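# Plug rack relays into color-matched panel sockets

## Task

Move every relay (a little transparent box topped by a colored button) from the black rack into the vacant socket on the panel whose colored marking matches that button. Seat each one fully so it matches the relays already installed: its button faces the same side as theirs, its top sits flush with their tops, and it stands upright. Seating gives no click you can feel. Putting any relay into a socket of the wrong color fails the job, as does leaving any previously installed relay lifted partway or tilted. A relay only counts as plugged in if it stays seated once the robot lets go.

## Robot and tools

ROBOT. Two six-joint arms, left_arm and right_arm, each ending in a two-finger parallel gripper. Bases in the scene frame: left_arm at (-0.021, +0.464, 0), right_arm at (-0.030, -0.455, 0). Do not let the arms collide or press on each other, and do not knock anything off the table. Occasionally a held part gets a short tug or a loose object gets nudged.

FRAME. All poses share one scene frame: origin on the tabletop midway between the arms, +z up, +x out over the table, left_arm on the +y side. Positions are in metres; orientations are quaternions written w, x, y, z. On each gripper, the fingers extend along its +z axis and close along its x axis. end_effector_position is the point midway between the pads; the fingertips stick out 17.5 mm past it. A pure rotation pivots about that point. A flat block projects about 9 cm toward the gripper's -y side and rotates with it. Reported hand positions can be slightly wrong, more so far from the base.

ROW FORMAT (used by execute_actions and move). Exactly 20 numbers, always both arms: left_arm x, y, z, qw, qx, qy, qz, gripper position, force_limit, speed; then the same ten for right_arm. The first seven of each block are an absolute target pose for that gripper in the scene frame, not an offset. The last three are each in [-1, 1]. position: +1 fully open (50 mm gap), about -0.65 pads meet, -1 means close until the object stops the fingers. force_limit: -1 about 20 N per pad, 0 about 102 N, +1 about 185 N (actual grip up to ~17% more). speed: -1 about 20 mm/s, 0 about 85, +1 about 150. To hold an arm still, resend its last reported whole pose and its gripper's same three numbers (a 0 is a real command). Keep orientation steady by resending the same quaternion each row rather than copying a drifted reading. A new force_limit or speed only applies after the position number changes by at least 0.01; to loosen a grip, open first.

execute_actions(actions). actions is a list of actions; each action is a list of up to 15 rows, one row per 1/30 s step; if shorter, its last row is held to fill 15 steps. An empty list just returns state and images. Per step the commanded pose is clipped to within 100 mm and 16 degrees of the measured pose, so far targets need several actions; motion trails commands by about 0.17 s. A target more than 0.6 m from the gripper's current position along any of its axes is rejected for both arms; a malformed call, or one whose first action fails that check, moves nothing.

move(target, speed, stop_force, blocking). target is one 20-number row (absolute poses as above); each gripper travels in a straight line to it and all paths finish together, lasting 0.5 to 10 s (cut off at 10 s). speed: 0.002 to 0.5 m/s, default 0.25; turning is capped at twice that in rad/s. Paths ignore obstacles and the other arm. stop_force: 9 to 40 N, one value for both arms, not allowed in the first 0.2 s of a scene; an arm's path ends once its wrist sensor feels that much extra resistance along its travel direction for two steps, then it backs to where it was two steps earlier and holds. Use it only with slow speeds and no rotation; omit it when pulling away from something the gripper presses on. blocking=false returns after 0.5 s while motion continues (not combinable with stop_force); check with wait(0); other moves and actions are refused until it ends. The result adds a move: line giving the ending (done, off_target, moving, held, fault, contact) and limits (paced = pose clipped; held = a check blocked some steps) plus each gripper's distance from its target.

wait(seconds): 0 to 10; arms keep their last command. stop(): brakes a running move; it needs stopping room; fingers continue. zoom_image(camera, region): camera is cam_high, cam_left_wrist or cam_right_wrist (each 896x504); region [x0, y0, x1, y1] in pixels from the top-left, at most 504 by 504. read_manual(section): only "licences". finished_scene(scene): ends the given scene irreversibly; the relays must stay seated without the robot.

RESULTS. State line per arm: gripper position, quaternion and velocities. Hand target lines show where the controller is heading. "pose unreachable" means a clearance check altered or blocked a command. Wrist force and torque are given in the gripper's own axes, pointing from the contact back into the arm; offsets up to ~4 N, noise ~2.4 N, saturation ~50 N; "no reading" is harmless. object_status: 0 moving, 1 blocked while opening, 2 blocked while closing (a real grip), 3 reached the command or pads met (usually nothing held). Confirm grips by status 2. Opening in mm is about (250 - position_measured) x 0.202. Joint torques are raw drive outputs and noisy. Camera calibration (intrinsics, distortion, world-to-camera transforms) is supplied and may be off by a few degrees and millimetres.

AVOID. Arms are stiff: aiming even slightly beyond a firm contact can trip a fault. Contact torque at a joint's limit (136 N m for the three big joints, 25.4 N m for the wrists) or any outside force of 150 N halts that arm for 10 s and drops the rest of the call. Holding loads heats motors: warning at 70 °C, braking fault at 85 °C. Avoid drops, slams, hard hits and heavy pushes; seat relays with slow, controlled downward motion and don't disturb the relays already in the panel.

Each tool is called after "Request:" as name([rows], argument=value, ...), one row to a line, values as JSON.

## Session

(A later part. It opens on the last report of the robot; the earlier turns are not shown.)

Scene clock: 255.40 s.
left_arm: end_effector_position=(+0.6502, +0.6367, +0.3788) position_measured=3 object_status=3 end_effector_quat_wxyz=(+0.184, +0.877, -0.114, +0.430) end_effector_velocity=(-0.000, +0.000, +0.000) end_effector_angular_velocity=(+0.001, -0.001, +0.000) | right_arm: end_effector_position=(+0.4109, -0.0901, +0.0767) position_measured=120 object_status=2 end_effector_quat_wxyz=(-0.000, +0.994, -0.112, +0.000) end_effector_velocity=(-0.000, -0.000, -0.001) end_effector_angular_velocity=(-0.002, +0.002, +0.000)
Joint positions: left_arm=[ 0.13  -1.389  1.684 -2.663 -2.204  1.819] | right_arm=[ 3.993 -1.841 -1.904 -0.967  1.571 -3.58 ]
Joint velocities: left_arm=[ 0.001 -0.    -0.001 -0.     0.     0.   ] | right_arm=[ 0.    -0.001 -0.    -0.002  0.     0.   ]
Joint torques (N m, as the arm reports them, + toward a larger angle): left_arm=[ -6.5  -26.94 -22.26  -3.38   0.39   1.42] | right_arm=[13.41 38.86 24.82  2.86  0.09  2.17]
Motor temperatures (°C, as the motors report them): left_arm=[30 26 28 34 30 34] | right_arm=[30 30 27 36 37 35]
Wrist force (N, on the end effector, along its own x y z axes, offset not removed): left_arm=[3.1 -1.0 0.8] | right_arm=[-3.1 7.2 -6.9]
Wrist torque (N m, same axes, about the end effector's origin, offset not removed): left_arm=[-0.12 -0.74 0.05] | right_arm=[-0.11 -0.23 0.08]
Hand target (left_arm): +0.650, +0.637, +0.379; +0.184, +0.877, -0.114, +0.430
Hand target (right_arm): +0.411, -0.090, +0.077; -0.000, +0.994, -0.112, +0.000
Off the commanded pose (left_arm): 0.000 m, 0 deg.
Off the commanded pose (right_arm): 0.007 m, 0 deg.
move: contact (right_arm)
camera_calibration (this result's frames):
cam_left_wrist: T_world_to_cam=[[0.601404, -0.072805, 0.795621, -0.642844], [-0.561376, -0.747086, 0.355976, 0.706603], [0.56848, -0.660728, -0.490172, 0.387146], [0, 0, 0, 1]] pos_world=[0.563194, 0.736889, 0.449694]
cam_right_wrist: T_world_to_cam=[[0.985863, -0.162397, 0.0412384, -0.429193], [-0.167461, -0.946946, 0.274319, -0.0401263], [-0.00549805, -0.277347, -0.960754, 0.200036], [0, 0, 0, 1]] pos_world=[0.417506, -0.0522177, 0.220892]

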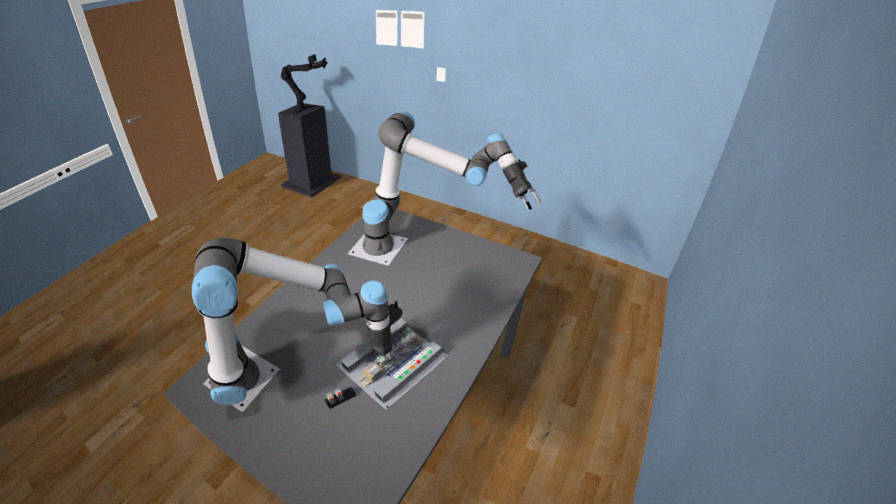

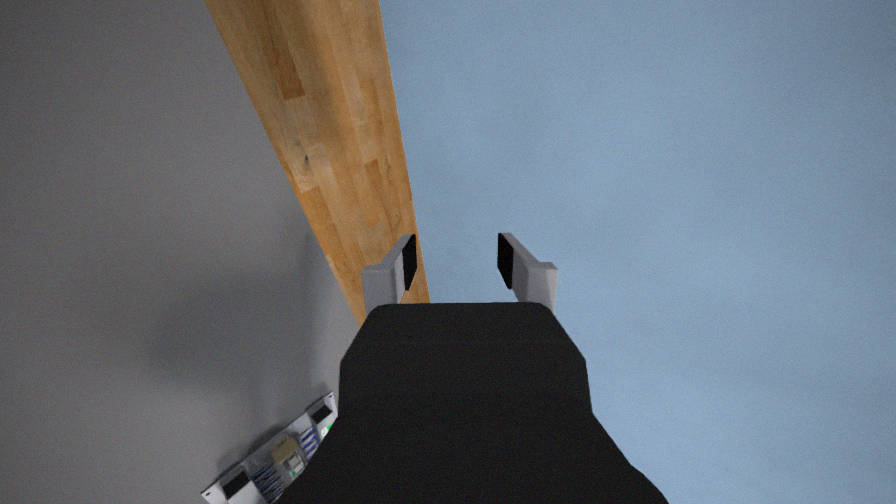

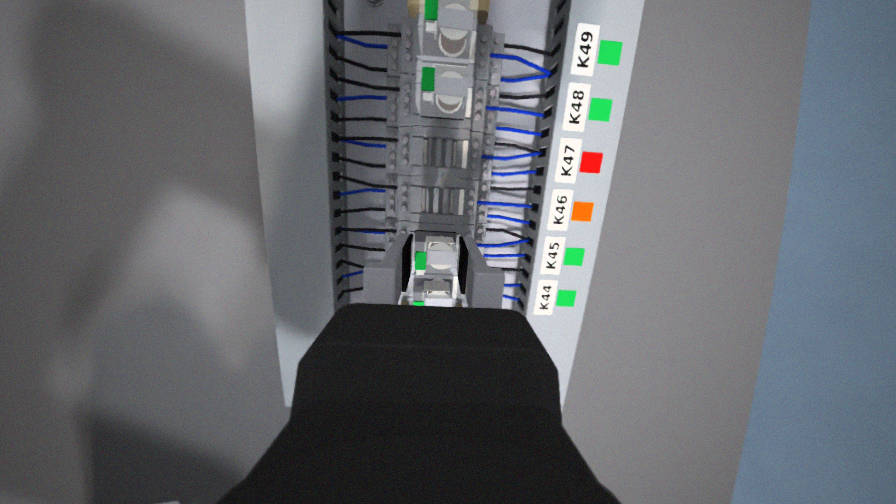

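Request:
wait(seconds=0.2)

Request:
wait(seconds=0.2)

Request:
zoom_image(camera="cam_right_wrist", region=[380, 200, 500, 310])

Scene clock: 267.37 s.
left_arm: end_effector_position=(+0.6502, +0.6367, +0.3788) position_measured=3 object_status=3 end_effector_quat_wxyz=(+0.184, +0.877, -0.114, +0.430) end_effector_velocity=(-0.000, -0.000, -0.000) end_effector_angular_velocity=(-0.000, +0.001, -0.000) | right_arm: end_effector_position=(+0.4109, -0.0900, +0.0770) position_measured=120 object_status=2 end_effector_quat_wxyz=(-0.000, +0.994, -0.112, +0.000) end_effector_velocity=(+0.000, +0.000, -0.001) end_effector_angular_velocity=(-0.000, +0.000, -0.000)
Joint positions: left_arm=[ 0.13  -1.389  1.684 -2.663 -2.204  1.819] | right_arm=[ 3.993 -1.841 -1.904 -0.967  1.571 -3.58 ]
Joint velocities: left_arm=[-0.001  0.     0.     0.001  0.    -0.   ] | right_arm=[-0.    -0.001 -0.     0.001  0.    -0.   ]
Joint torques (N m, as the arm reports them, + toward a larger angle): left_arm=[ -4.76 -26.42 -21.29  -3.32   0.38   1.65] | right_arm=[12.58 51.27 39.35  7.15  0.18  2.36]
Motor temperatures (°C, as the motors report them): left_arm=[30 26 28 34 30 34] | right_arm=[30 30 27 36 37 35]
Wrist force (N, on the end effector, along its own x y z axes, offset not removed): left_arm=[2.1 -1.2 -0.6] | right_arm=[-1.8 6.2 4.4]
Wrist torque (N m, same axes, about the end effector's origin, offset not removed): left_arm=[-0.12 -0.63 0.10] | right_arm=[-0.02 -0.26 0.16]
Hand target (left_arm): +0.650, +0.637, +0.379; +0.184, +0.877, -0.114, +0.430
Hand target (right_arm): +0.411, -0.090, +0.077; -0.000, +0.994, -0.112, +0.000
Off the commanded pose (left_arm): 0.000 m, 0 deg.
Off the commanded pose (right_arm): 0.007 m, 0 deg.
wait: 0.20 s; at rest from the start
camera_calibration (this result's frames):
cam_left_wrist: T_world_to_cam=[[0.601404, -0.072805, 0.795621, -0.642844], [-0.561376, -0.747086, 0.355976, 0.706603], [0.568481, -0.660728, -0.490171, 0.387146], [0, 0, 0, 1]] pos_world=[0.563194, 0.736889, 0.449694]
cam_right_wrist: T_world_to_cam=[[0.985859, -0.162403, 0.0413255, -0.429236], [-0.167492, -0.946985, 0.274165, -0.0401226], [-0.00539059, -0.277209, -0.960794, 0.200252], [0, 0, 0, 1]] pos_world=[0.417525, -0.0521929, 0.22114]

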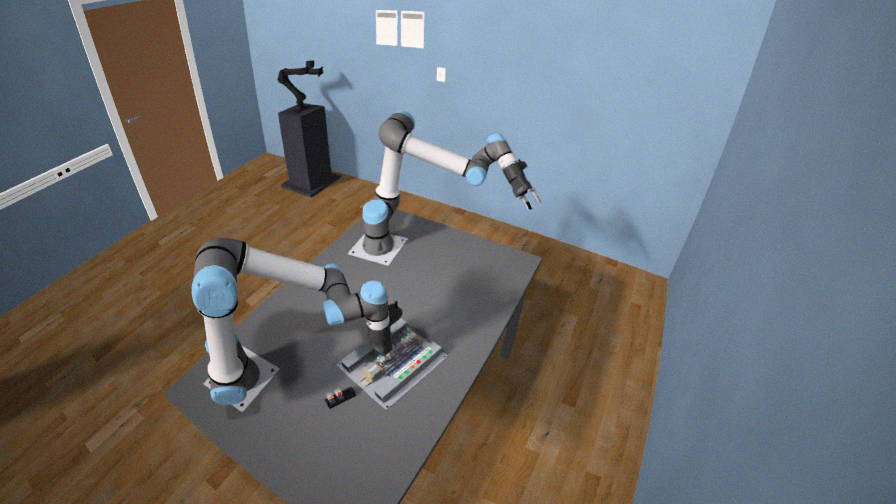

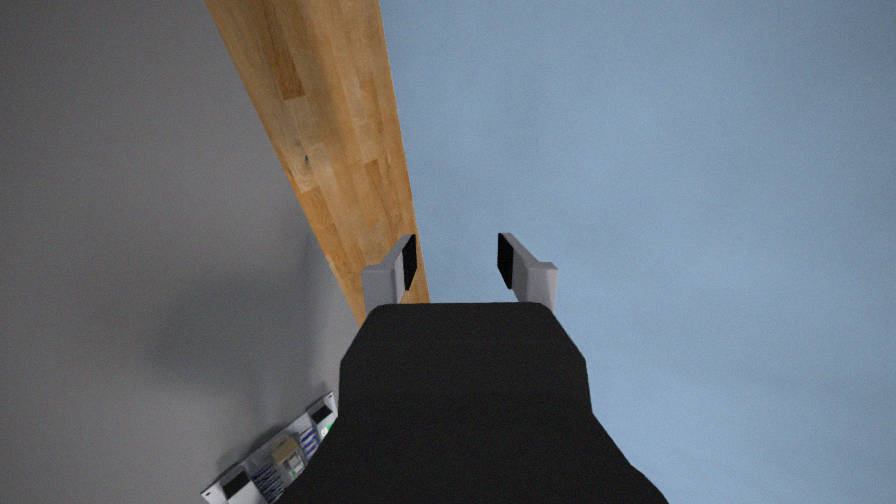

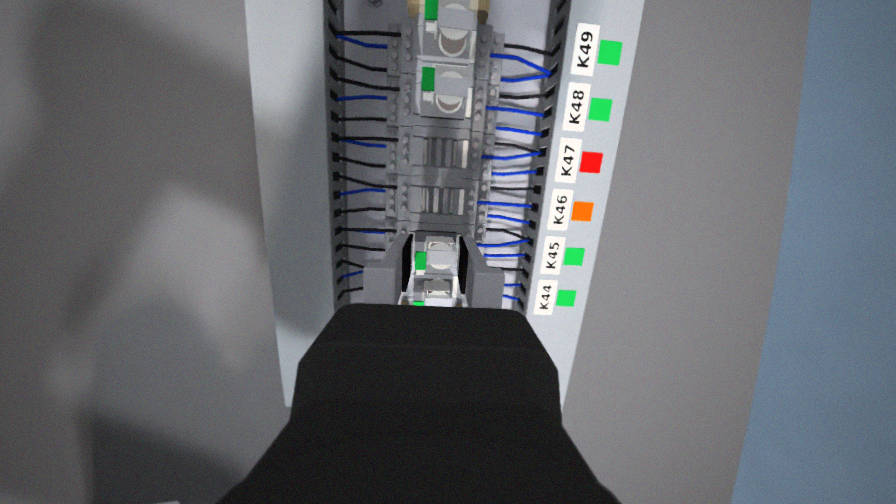

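Scene clock: 267.57 s.
left_arm: end_effector_position=(+0.6502, +0.6367, +0.3788) position_measured=3 object_status=3 end_effector_quat_wxyz=(+0.184, +0.877, -0.114, +0.430) end_effector_velocity=(+0.000, -0.000, +0.001) end_effector_angular_velocity=(-0.000, -0.001, -0.000) | right_arm: end_effector_position=(+0.4109, -0.0900, +0.0770) position_measured=120 object_status=2 end_effector_quat_wxyz=(-0.000, +0.994, -0.112, +0.000) end_effector_velocity=(+0.000, +0.001, +0.001) end_effector_angular_velocity=(+0.002, -0.002, -0.000)
Joint positions: left_arm=[ 0.13  -1.389  1.684 -2.663 -2.204  1.819] | right_arm=[ 3.993 -1.841 -1.904 -0.967  1.571 -3.58 ]
Joint velocities: left_arm=[-0.     0.    -0.001  0.    -0.    -0.   ] | right_arm=[-0.     0.001  0.     0.002  0.     0.   ]
Joint torques (N m, as the arm reports them, + toward a larger angle): left_arm=[ -5.17 -27.11 -21.77  -3.31   0.53   1.55] | right_arm=[12.82 50.44 38.84  7.43  0.32  2.12]
Motor temperatures (°C, as the motors report them): left_arm=[30 26 28 34 30 34] | right_arm=[30 30 27 36 37 35]
Wrist force (N, on the end effector, along its own x y z axes, offset not removed): left_arm=[2.3 -0.4 0.0] | right_arm=[-1.3 6.6 4.2]
Wrist torque (N m, same axes, about the end effector's origin, offset not removed): left_arm=[0.02 -0.50 0.02] | right_arm=[0.04 -0.31 0.11]
Hand target (left_arm): +0.650, +0.637, +0.379; +0.184, +0.877, -0.114, +0.430
Hand target (right_arm): +0.411, -0.090, +0.077; -0.000, +0.994, -0.112, +0.000
Off the commanded pose (left_arm): 0.000 m, 0 deg.
Off the commanded pose (right_arm): 0.007 m, 0 deg.
wait: 0.20 s; at rest by 0.17 s
camera_calibration (this result's frames):
cam_left_wrist: T_world_to_cam=[[0.601404, -0.072805, 0.795621, -0.642844], [-0.561376, -0.747086, 0.355977, 0.706603], [0.56848, -0.660728, -0.490172, 0.387146], [0, 0, 0, 1]] pos_world=[0.563194, 0.736889, 0.449694]
cam_right_wrist: T_world_to_cam=[[0.985859, -0.162403, 0.0413256, -0.429236], [-0.167492, -0.946985, 0.274165, -0.0401226], [-0.00539053, -0.277209, -0.960794, 0.200252], [0, 0, 0, 1]] pos_world=[0.417525, -0.0521929, 0.22114]

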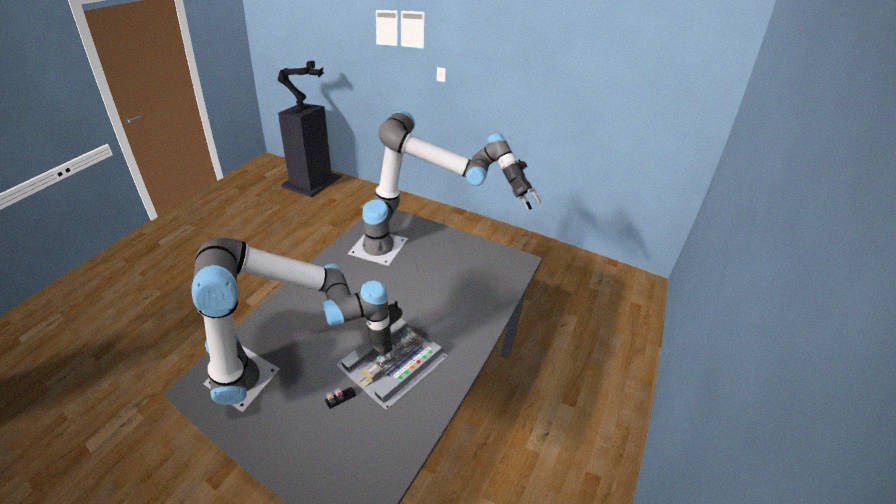

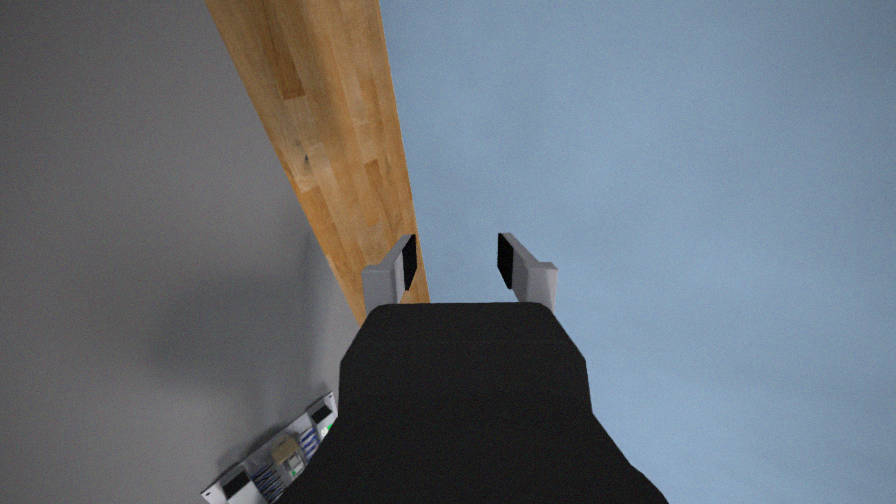

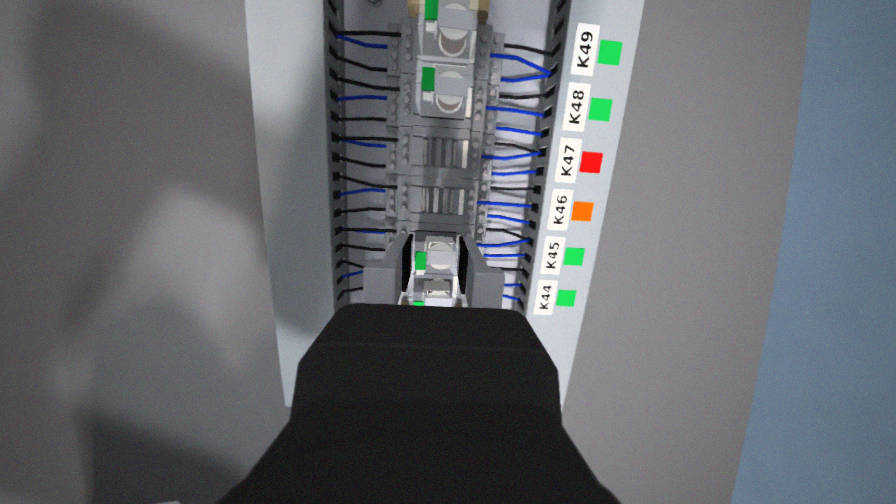

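Region (380, 200, 500, 310) of cam_right_wrist's 896x504 image, scaled by 4.200, with more detail than that image has; it fills the top 462 rows of this view, and the rest is white.

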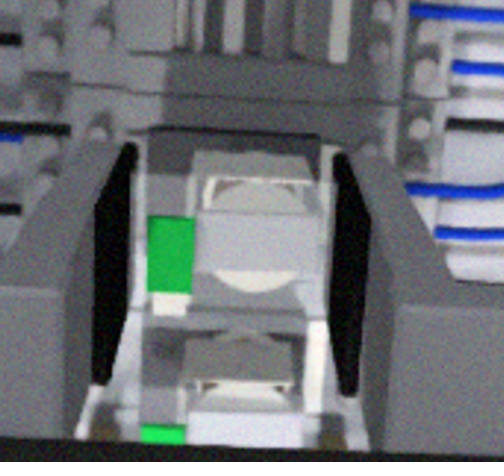

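Request:
execute_actions(actions=[])

Scene clock: 277.73 s.
left_arm: end_effector_position=(+0.6502, +0.6367, +0.3788) position_measured=3 object_status=3 end_effector_quat_wxyz=(+0.184, +0.877, -0.114, +0.430) end_effector_velocity=(-0.000, +0.000, -0.001) end_effector_angular_velocity=(-0.001, +0.002, +0.001) | right_arm: end_effector_position=(+0.4109, -0.0900, +0.0770) position_measured=120 object_status=2 end_effector_quat_wxyz=(-0.000, +0.994, -0.112, +0.000) end_effector_velocity=(-0.000, +0.000, -0.000) end_effector_angular_velocity=(-0.000, +0.000, +0.000)
Joint positions: left_arm=[ 0.13  -1.389  1.684 -2.663 -2.204  1.819] | right_arm=[ 3.993 -1.841 -1.904 -0.967  1.571 -3.58 ]
Joint velocities: left_arm=[ 0.001 -0.     0.001  0.001 -0.    -0.   ] | right_arm=[ 0. -0.  0. -0.  0.  0.]
Joint torques (N m, as the arm reports them, + toward a larger angle): left_arm=[ -5.59 -26.74 -22.13  -3.06   0.44   1.15] | right_arm=[14.41 50.75 38.63  7.09  0.14  2.27]
Motor temperatures (°C, as the motors report them): left_arm=[30 26 28 34 30 34] | right_arm=[30 30 27 36 37 35]
Wrist force (N, on the end effector, along its own x y z axes, offset not removed): left_arm=[1.5 -1.5 0.6] | right_arm=[0.6 5.6 4.9]
Wrist torque (N m, same axes, about the end effector's origin, offset not removed): left_arm=[-0.19 -0.40 0.10] | right_arm=[-0.11 -0.60 0.03]
Hand target (left_arm): +0.650, +0.637, +0.379; +0.184, +0.877, -0.114, +0.430
Hand target (right_arm): +0.411, -0.090, +0.077; -0.000, +0.994, -0.112, +0.000
Off the commanded pose (left_arm): 0.000 m, 0 deg.
Off the commanded pose (right_arm): 0.007 m, 0 deg.
camera_calibration (this result's frames):
cam_left_wrist: T_world_to_cam=[[0.601404, -0.0728049, 0.795621, -0.642844], [-0.561376, -0.747086, 0.355976, 0.706603], [0.568481, -0.660728, -0.490172, 0.387146], [0, 0, 0, 1]] pos_world=[0.563194, 0.736889, 0.449694]
cam_right_wrist: T_world_to_cam=[[0.985859, -0.162403, 0.0413258, -0.429236], [-0.167492, -0.946985, 0.274164, -0.0401224], [-0.00539031, -0.277209, -0.960794, 0.200253], [0, 0, 0, 1]] pos_world=[0.417525, -0.0521928, 0.22114]

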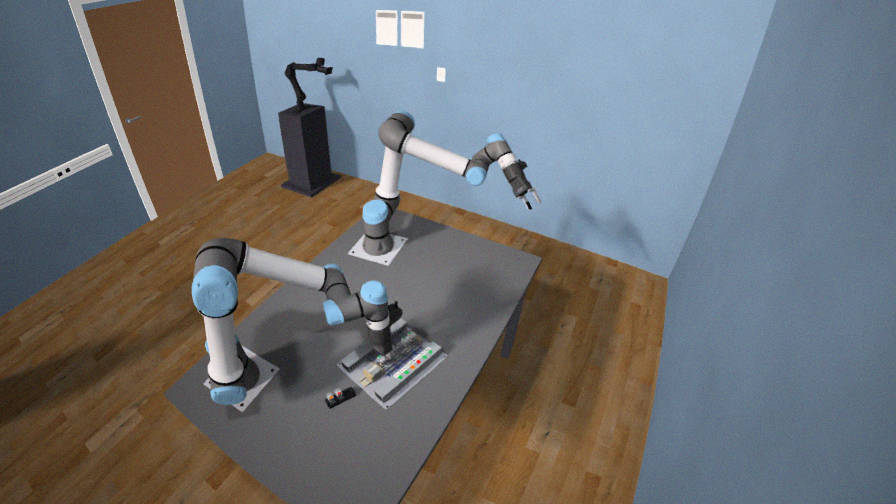

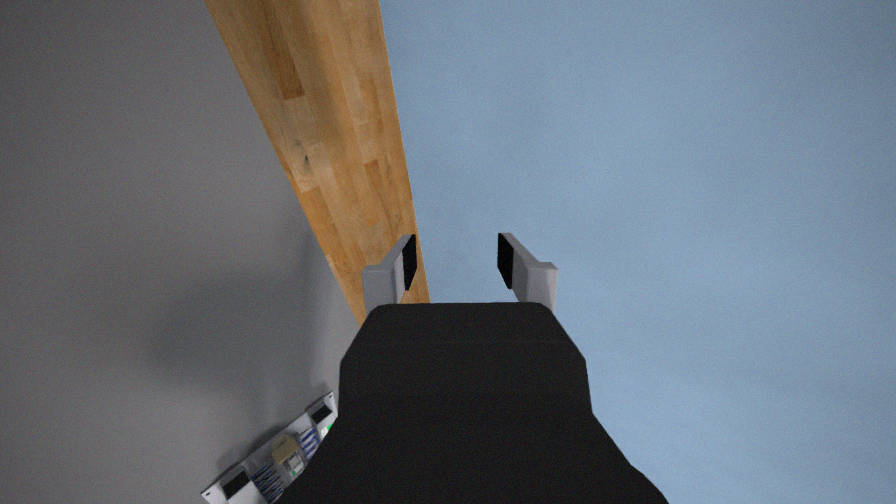

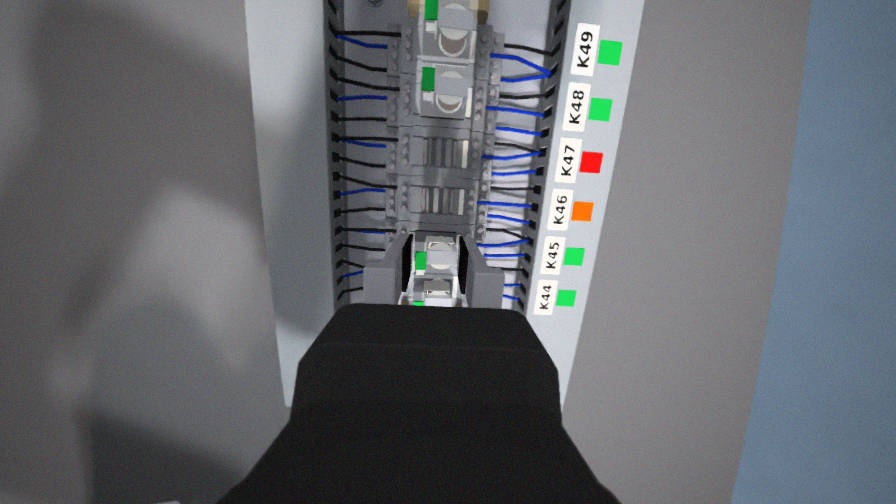

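Request:
move(target=[0.6502,0.6367,0.3788,0.184,0.877,-0.114,0.430,1,0,0, 0.4108,-0.0905,0.069,0,0.9937,-0.1123,0,-1,-0.4,-0.5], speed=0.003, stop_force=40)

Scene clock: 282.93 s.
left_arm: end_effector_position=(+0.6502, +0.6367, +0.3788) position_measured=3 object_status=3 end_effector_quat_wxyz=(+0.184, +0.877, -0.114, +0.430) end_effector_velocity=(-0.000, +0.000, -0.001) end_effector_angular_velocity=(-0.000, +0.000, -0.000) | right_arm: end_effector_position=(+0.4108, -0.0901, +0.0753) position_measured=120 object_status=2 end_effector_quat_wxyz=(-0.000, +0.994, -0.112, +0.000) end_effector_velocity=(-0.001, -0.001, -0.000) end_effector_angular_velocity=(-0.003, +0.003, +0.000)
Joint positions: left_arm=[ 0.13  -1.389  1.684 -2.663 -2.204  1.819] | right_arm=[ 3.993 -1.843 -1.906 -0.963  1.571 -3.58 ]
Joint velocities: left_arm=[ 0.     0.     0.001 -0.001 -0.     0.   ] | right_arm=[ 0.     0.001  0.001 -0.006  0.    -0.   ]
Joint torques (N m, as the arm reports them, + toward a larger angle): left_arm=[ -5.98 -27.07 -21.65  -3.11   0.2    1.7 ] | right_arm=[ 6.18 27.41 17.62  0.05 -0.77 -1.16]
Motor temperatures (°C, as the motors report them): left_arm=[30 26 28 34 30 34] | right_arm=[30 30 27 36 37 35]
Wrist force (N, on the end effector, along its own x y z axes, offset not removed): left_arm=[2.6 -1.2 1.2] | right_arm=[-4.6 8.0 -36.7]
Wrist torque (N m, same axes, about the end effector's origin, offset not removed): left_arm=[-0.02 -0.57 0.06] | right_arm=[-0.20 -0.51 -0.01]
Hand target (left_arm): +0.650, +0.637, +0.379; +0.184, +0.877, -0.114, +0.430
Hand target (right_arm): +0.411, -0.090, +0.076; -0.000, +0.994, -0.112, +0.000
Off the commanded pose (left_arm): 0.000 m, 0 deg.
Off the commanded pose (right_arm): 0.006 m, 0 deg.
move: contact (right_arm)
camera_calibration (this result's frames):
cam_left_wrist: T_world_to_cam=[[0.601404, -0.0728049, 0.795621, -0.642844], [-0.561376, -0.747086, 0.355976, 0.706603], [0.568481, -0.660728, -0.490172, 0.387146], [0, 0, 0, 1]] pos_world=[0.563194, 0.736889, 0.449694]
cam_right_wrist: T_world_to_cam=[[0.985862, -0.162403, 0.0412567, -0.429108], [-0.167473, -0.946985, 0.274176, -0.039747], [-0.00545749, -0.277209, -0.960794, 0.198676], [0, 0, 0, 1]] pos_world=[0.417469, -0.0522535, 0.219488]

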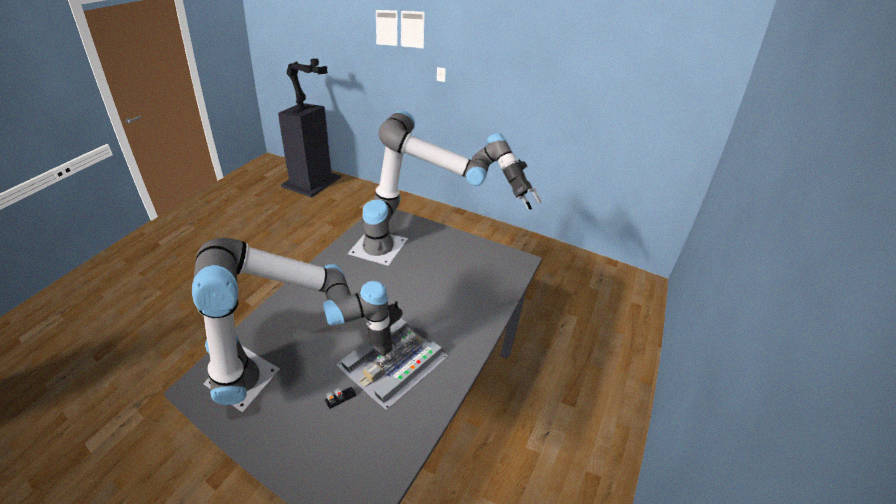

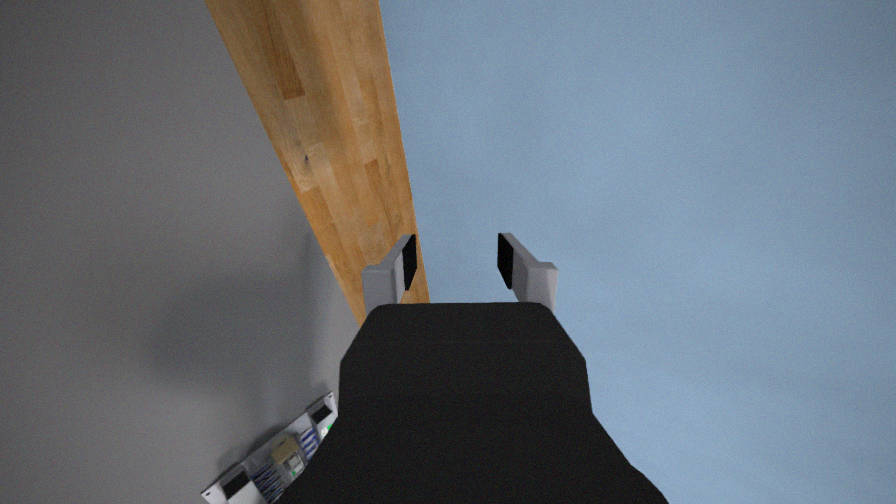

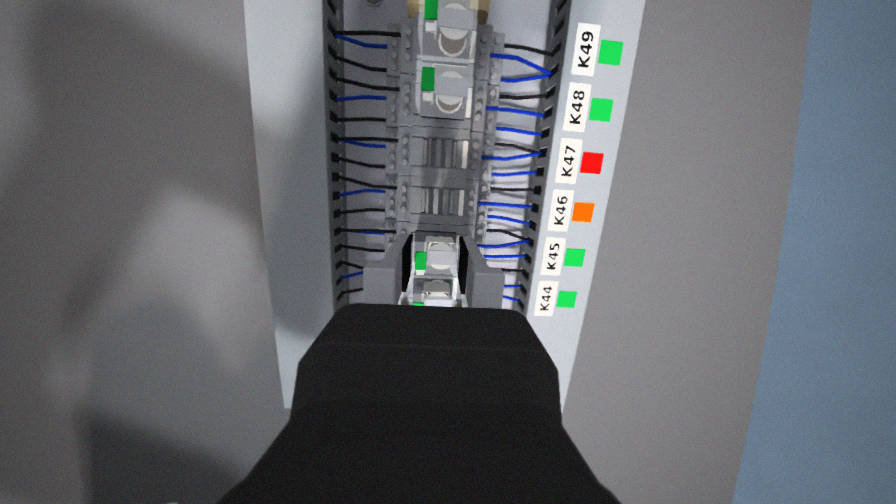

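Request:
move(target=[0.6502,0.6367,0.3788,0.184,0.877,-0.114,0.430,1,0,0, 0.4107,-0.0907,0.070,0,0.9937,-0.1123,0,-1,-0.4,-0.5], speed=0.003, stop_force=40)

Scene clock: 288.00 s.
left_arm: end_effector_position=(+0.6502, +0.6367, +0.3788) position_measured=3 object_status=3 end_effector_quat_wxyz=(+0.184, +0.877, -0.114, +0.430) end_effector_velocity=(+0.001, +0.000, +0.002) end_effector_angular_velocity=(+0.000, -0.004, +0.000) | right_arm: end_effector_position=(+0.4107, -0.0905, +0.0720) position_measured=120 object_status=2 end_effector_quat_wxyz=(-0.000, +0.994, -0.112, +0.000) end_effector_velocity=(-0.001, -0.001, -0.000) end_effector_angular_velocity=(-0.003, +0.002, -0.000)
Joint positions: left_arm=[ 0.13  -1.389  1.684 -2.663 -2.204  1.819] | right_arm=[ 3.993 -1.847 -1.911 -0.954  1.571 -3.58 ]
Joint velocities: left_arm=[ 0.001  0.    -0.003 -0.001 -0.001 -0.001] | right_arm=[-0.    -0.     0.    -0.003 -0.    -0.   ]
Joint torques (N m, as the arm reports them, + toward a larger angle): left_arm=[ -5.01 -27.89 -21.79  -3.09   0.07   1.27] | right_arm=[-11.64   6.31   4.14  -1.34  -1.96  -1.51]
Motor temperatures (°C, as the motors report them): left_arm=[30 26 28 34 30 34] | right_arm=[30 30 27 36 37 35]
Wrist force (N, on the end effector, along its own x y z axes, offset not removed): left_arm=[2.7 -0.4 0.3] | right_arm=[-8.4 10.6 -50.0]
Wrist torque (N m, same axes, about the end effector's origin, offset not removed): left_arm=[-0.10 -0.58 0.02] | right_arm=[0.21 -0.83 0.07]
Hand target (left_arm): +0.650, +0.637, +0.379; +0.184, +0.877, -0.114, +0.430
Hand target (right_arm): +0.411, -0.090, +0.072; -0.000, +0.994, -0.112, +0.000
Off the commanded pose (left_arm): 0.000 m, 0 deg.
Off the commanded pose (right_arm): 0.002 m, 0 deg.
move: contact (right_arm)
camera_calibration (this result's frames):
cam_left_wrist: T_world_to_cam=[[0.601404, -0.0728054, 0.795621, -0.642843], [-0.561376, -0.747086, 0.355976, 0.706603], [0.56848, -0.660728, -0.490172, 0.387146], [0, 0, 0, 1]] pos_world=[0.563194, 0.736889, 0.449694]
cam_right_wrist: T_world_to_cam=[[0.985867, -0.162388, 0.0411964, -0.428948], [-0.167442, -0.946998, 0.274151, -0.0391963], [-0.00550597, -0.277175, -0.960804, 0.195429], [0, 0, 0, 1]] pos_world=[0.417399, -0.0526069, 0.216186]

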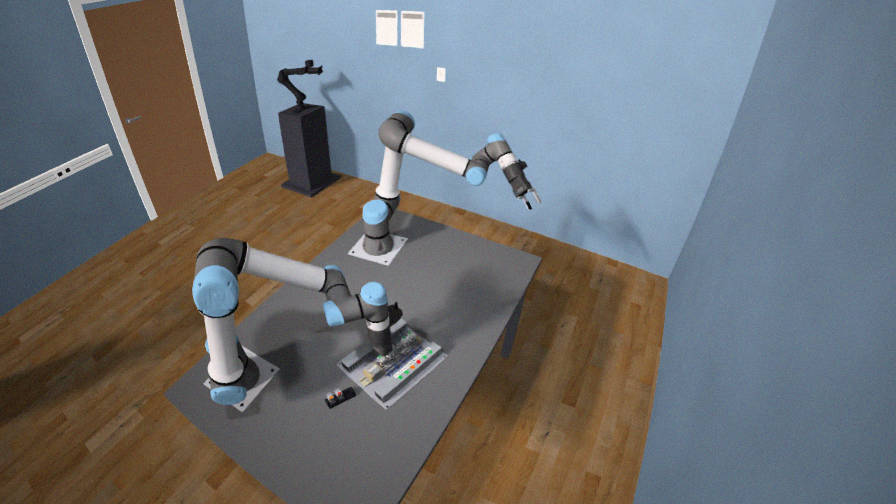

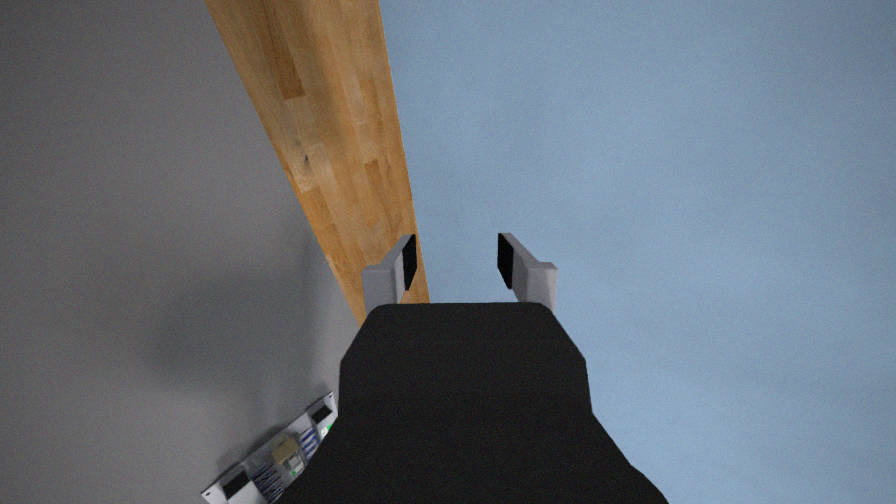

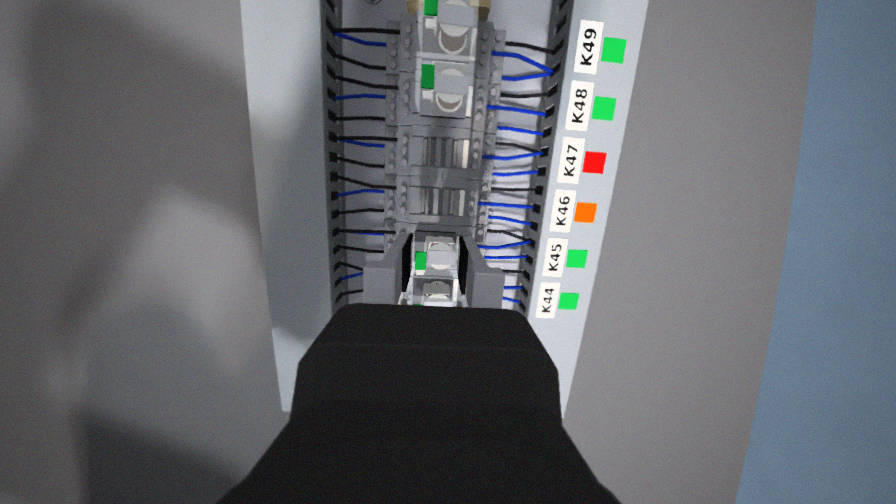

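Request:
zoom_image(camera="cam_right_wrist", region=[360,150,520,310])

Region (360, 150, 520, 310) of cam_right_wrist's 896x504 image, scaled by 3.150, with more detail than that image has.

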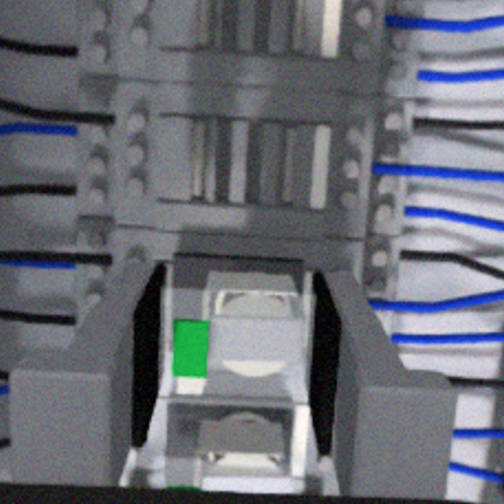

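Request:
move(target=[0.6502,0.6367,0.3788,0.184,0.877,-0.114,0.430,1,0,0, 0.4107,-0.0906,0.0745,0,0.9937,-0.1123,0,-1,-0.4,-0.5], speed=0.005)

Scene clock: 294.47 s.
left_arm: end_effector_position=(+0.6502, +0.6367, +0.3788) position_measured=3 object_status=3 end_effector_quat_wxyz=(+0.184, +0.877, -0.114, +0.430) end_effector_velocity=(-0.000, -0.000, -0.001) end_effector_angular_velocity=(-0.001, +0.002, -0.001) | right_arm: end_effector_position=(+0.4107, -0.0906, +0.0743) position_measured=120 object_status=2 end_effector_quat_wxyz=(+0.000, +0.994, -0.112, +0.000) end_effector_velocity=(+0.000, -0.000, +0.002) end_effector_angular_velocity=(-0.000, -0.000, -0.000)
Joint positions: left_arm=[ 0.13  -1.389  1.684 -2.663 -2.204  1.819] | right_arm=[ 3.993 -1.844 -1.908 -0.96   1.571 -3.58 ]
Joint velocities: left_arm=[-0.     0.     0.     0.002 -0.     0.   ] | right_arm=[-0.     0.002  0.002 -0.004 -0.     0.   ]
Joint torques (N m, as the arm reports them, + toward a larger angle): left_arm=[ -5.79 -26.57 -22.9   -2.93   0.24   1.51] | right_arm=[ 0.61 62.52 43.67  4.21  0.1   0.28]
Motor temperatures (°C, as the motors report them): left_arm=[30 26 28 34 30 34] | right_arm=[30 30 27 36 37 35]
Wrist force (N, on the end effector, along its own x y z axes, offset not removed): left_arm=[3.8 -0.8 1.6] | right_arm=[-1.0 -0.1 24.5]
Wrist torque (N m, same axes, about the end effector's origin, offset not removed): left_arm=[0.01 -0.81 0.05] | right_arm=[0.26 0.00 0.14]
Hand target (left_arm): +0.650, +0.637, +0.379; +0.184, +0.877, -0.114, +0.430
Hand target (right_arm): +0.411, -0.091, +0.074; -0.000, +0.994, -0.112, +0.000
Off the commanded pose (left_arm): 0.000 m, 0 deg.
Off the commanded pose (right_arm): 0.000 m, 0 deg.
move: done
camera_calibration (this result's frames):
cam_left_wrist: T_world_to_cam=[[0.601404, -0.072805, 0.795621, -0.642844], [-0.561376, -0.747086, 0.355976, 0.706603], [0.56848, -0.660728, -0.490172, 0.387146], [0, 0, 0, 1]] pos_world=[0.563194, 0.736889, 0.449694]
cam_right_wrist: T_world_to_cam=[[0.985869, -0.16239, 0.0411438, -0.429011], [-0.167425, -0.946834, 0.274726, -0.0400231], [-0.00565627, -0.277732, -0.960642, 0.197526], [0, 0, 0, 1]] pos_world=[0.417365, -0.0527028, 0.218398]

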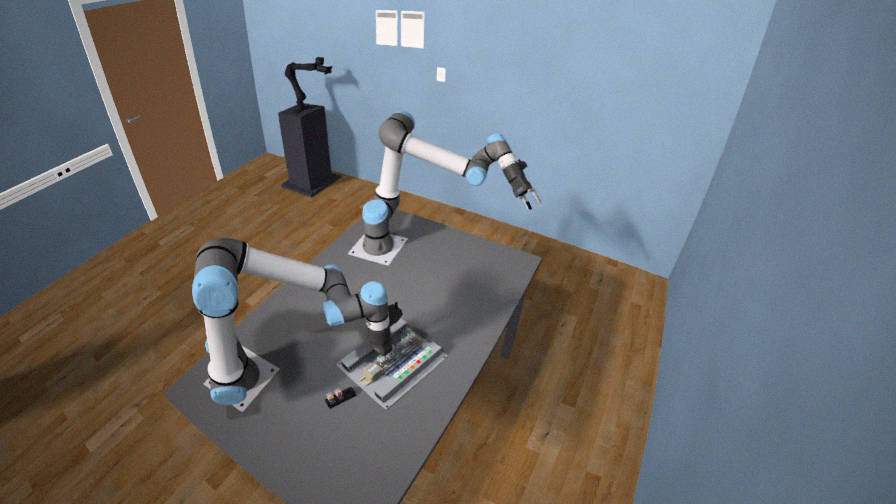

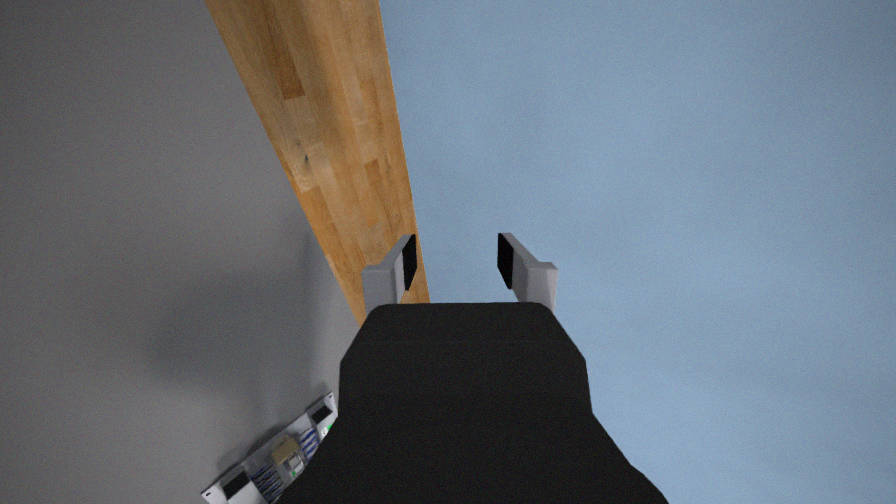

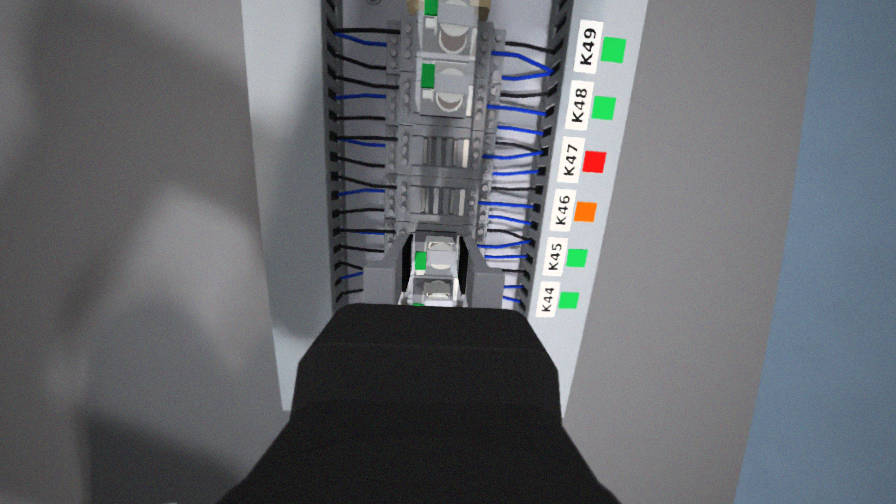

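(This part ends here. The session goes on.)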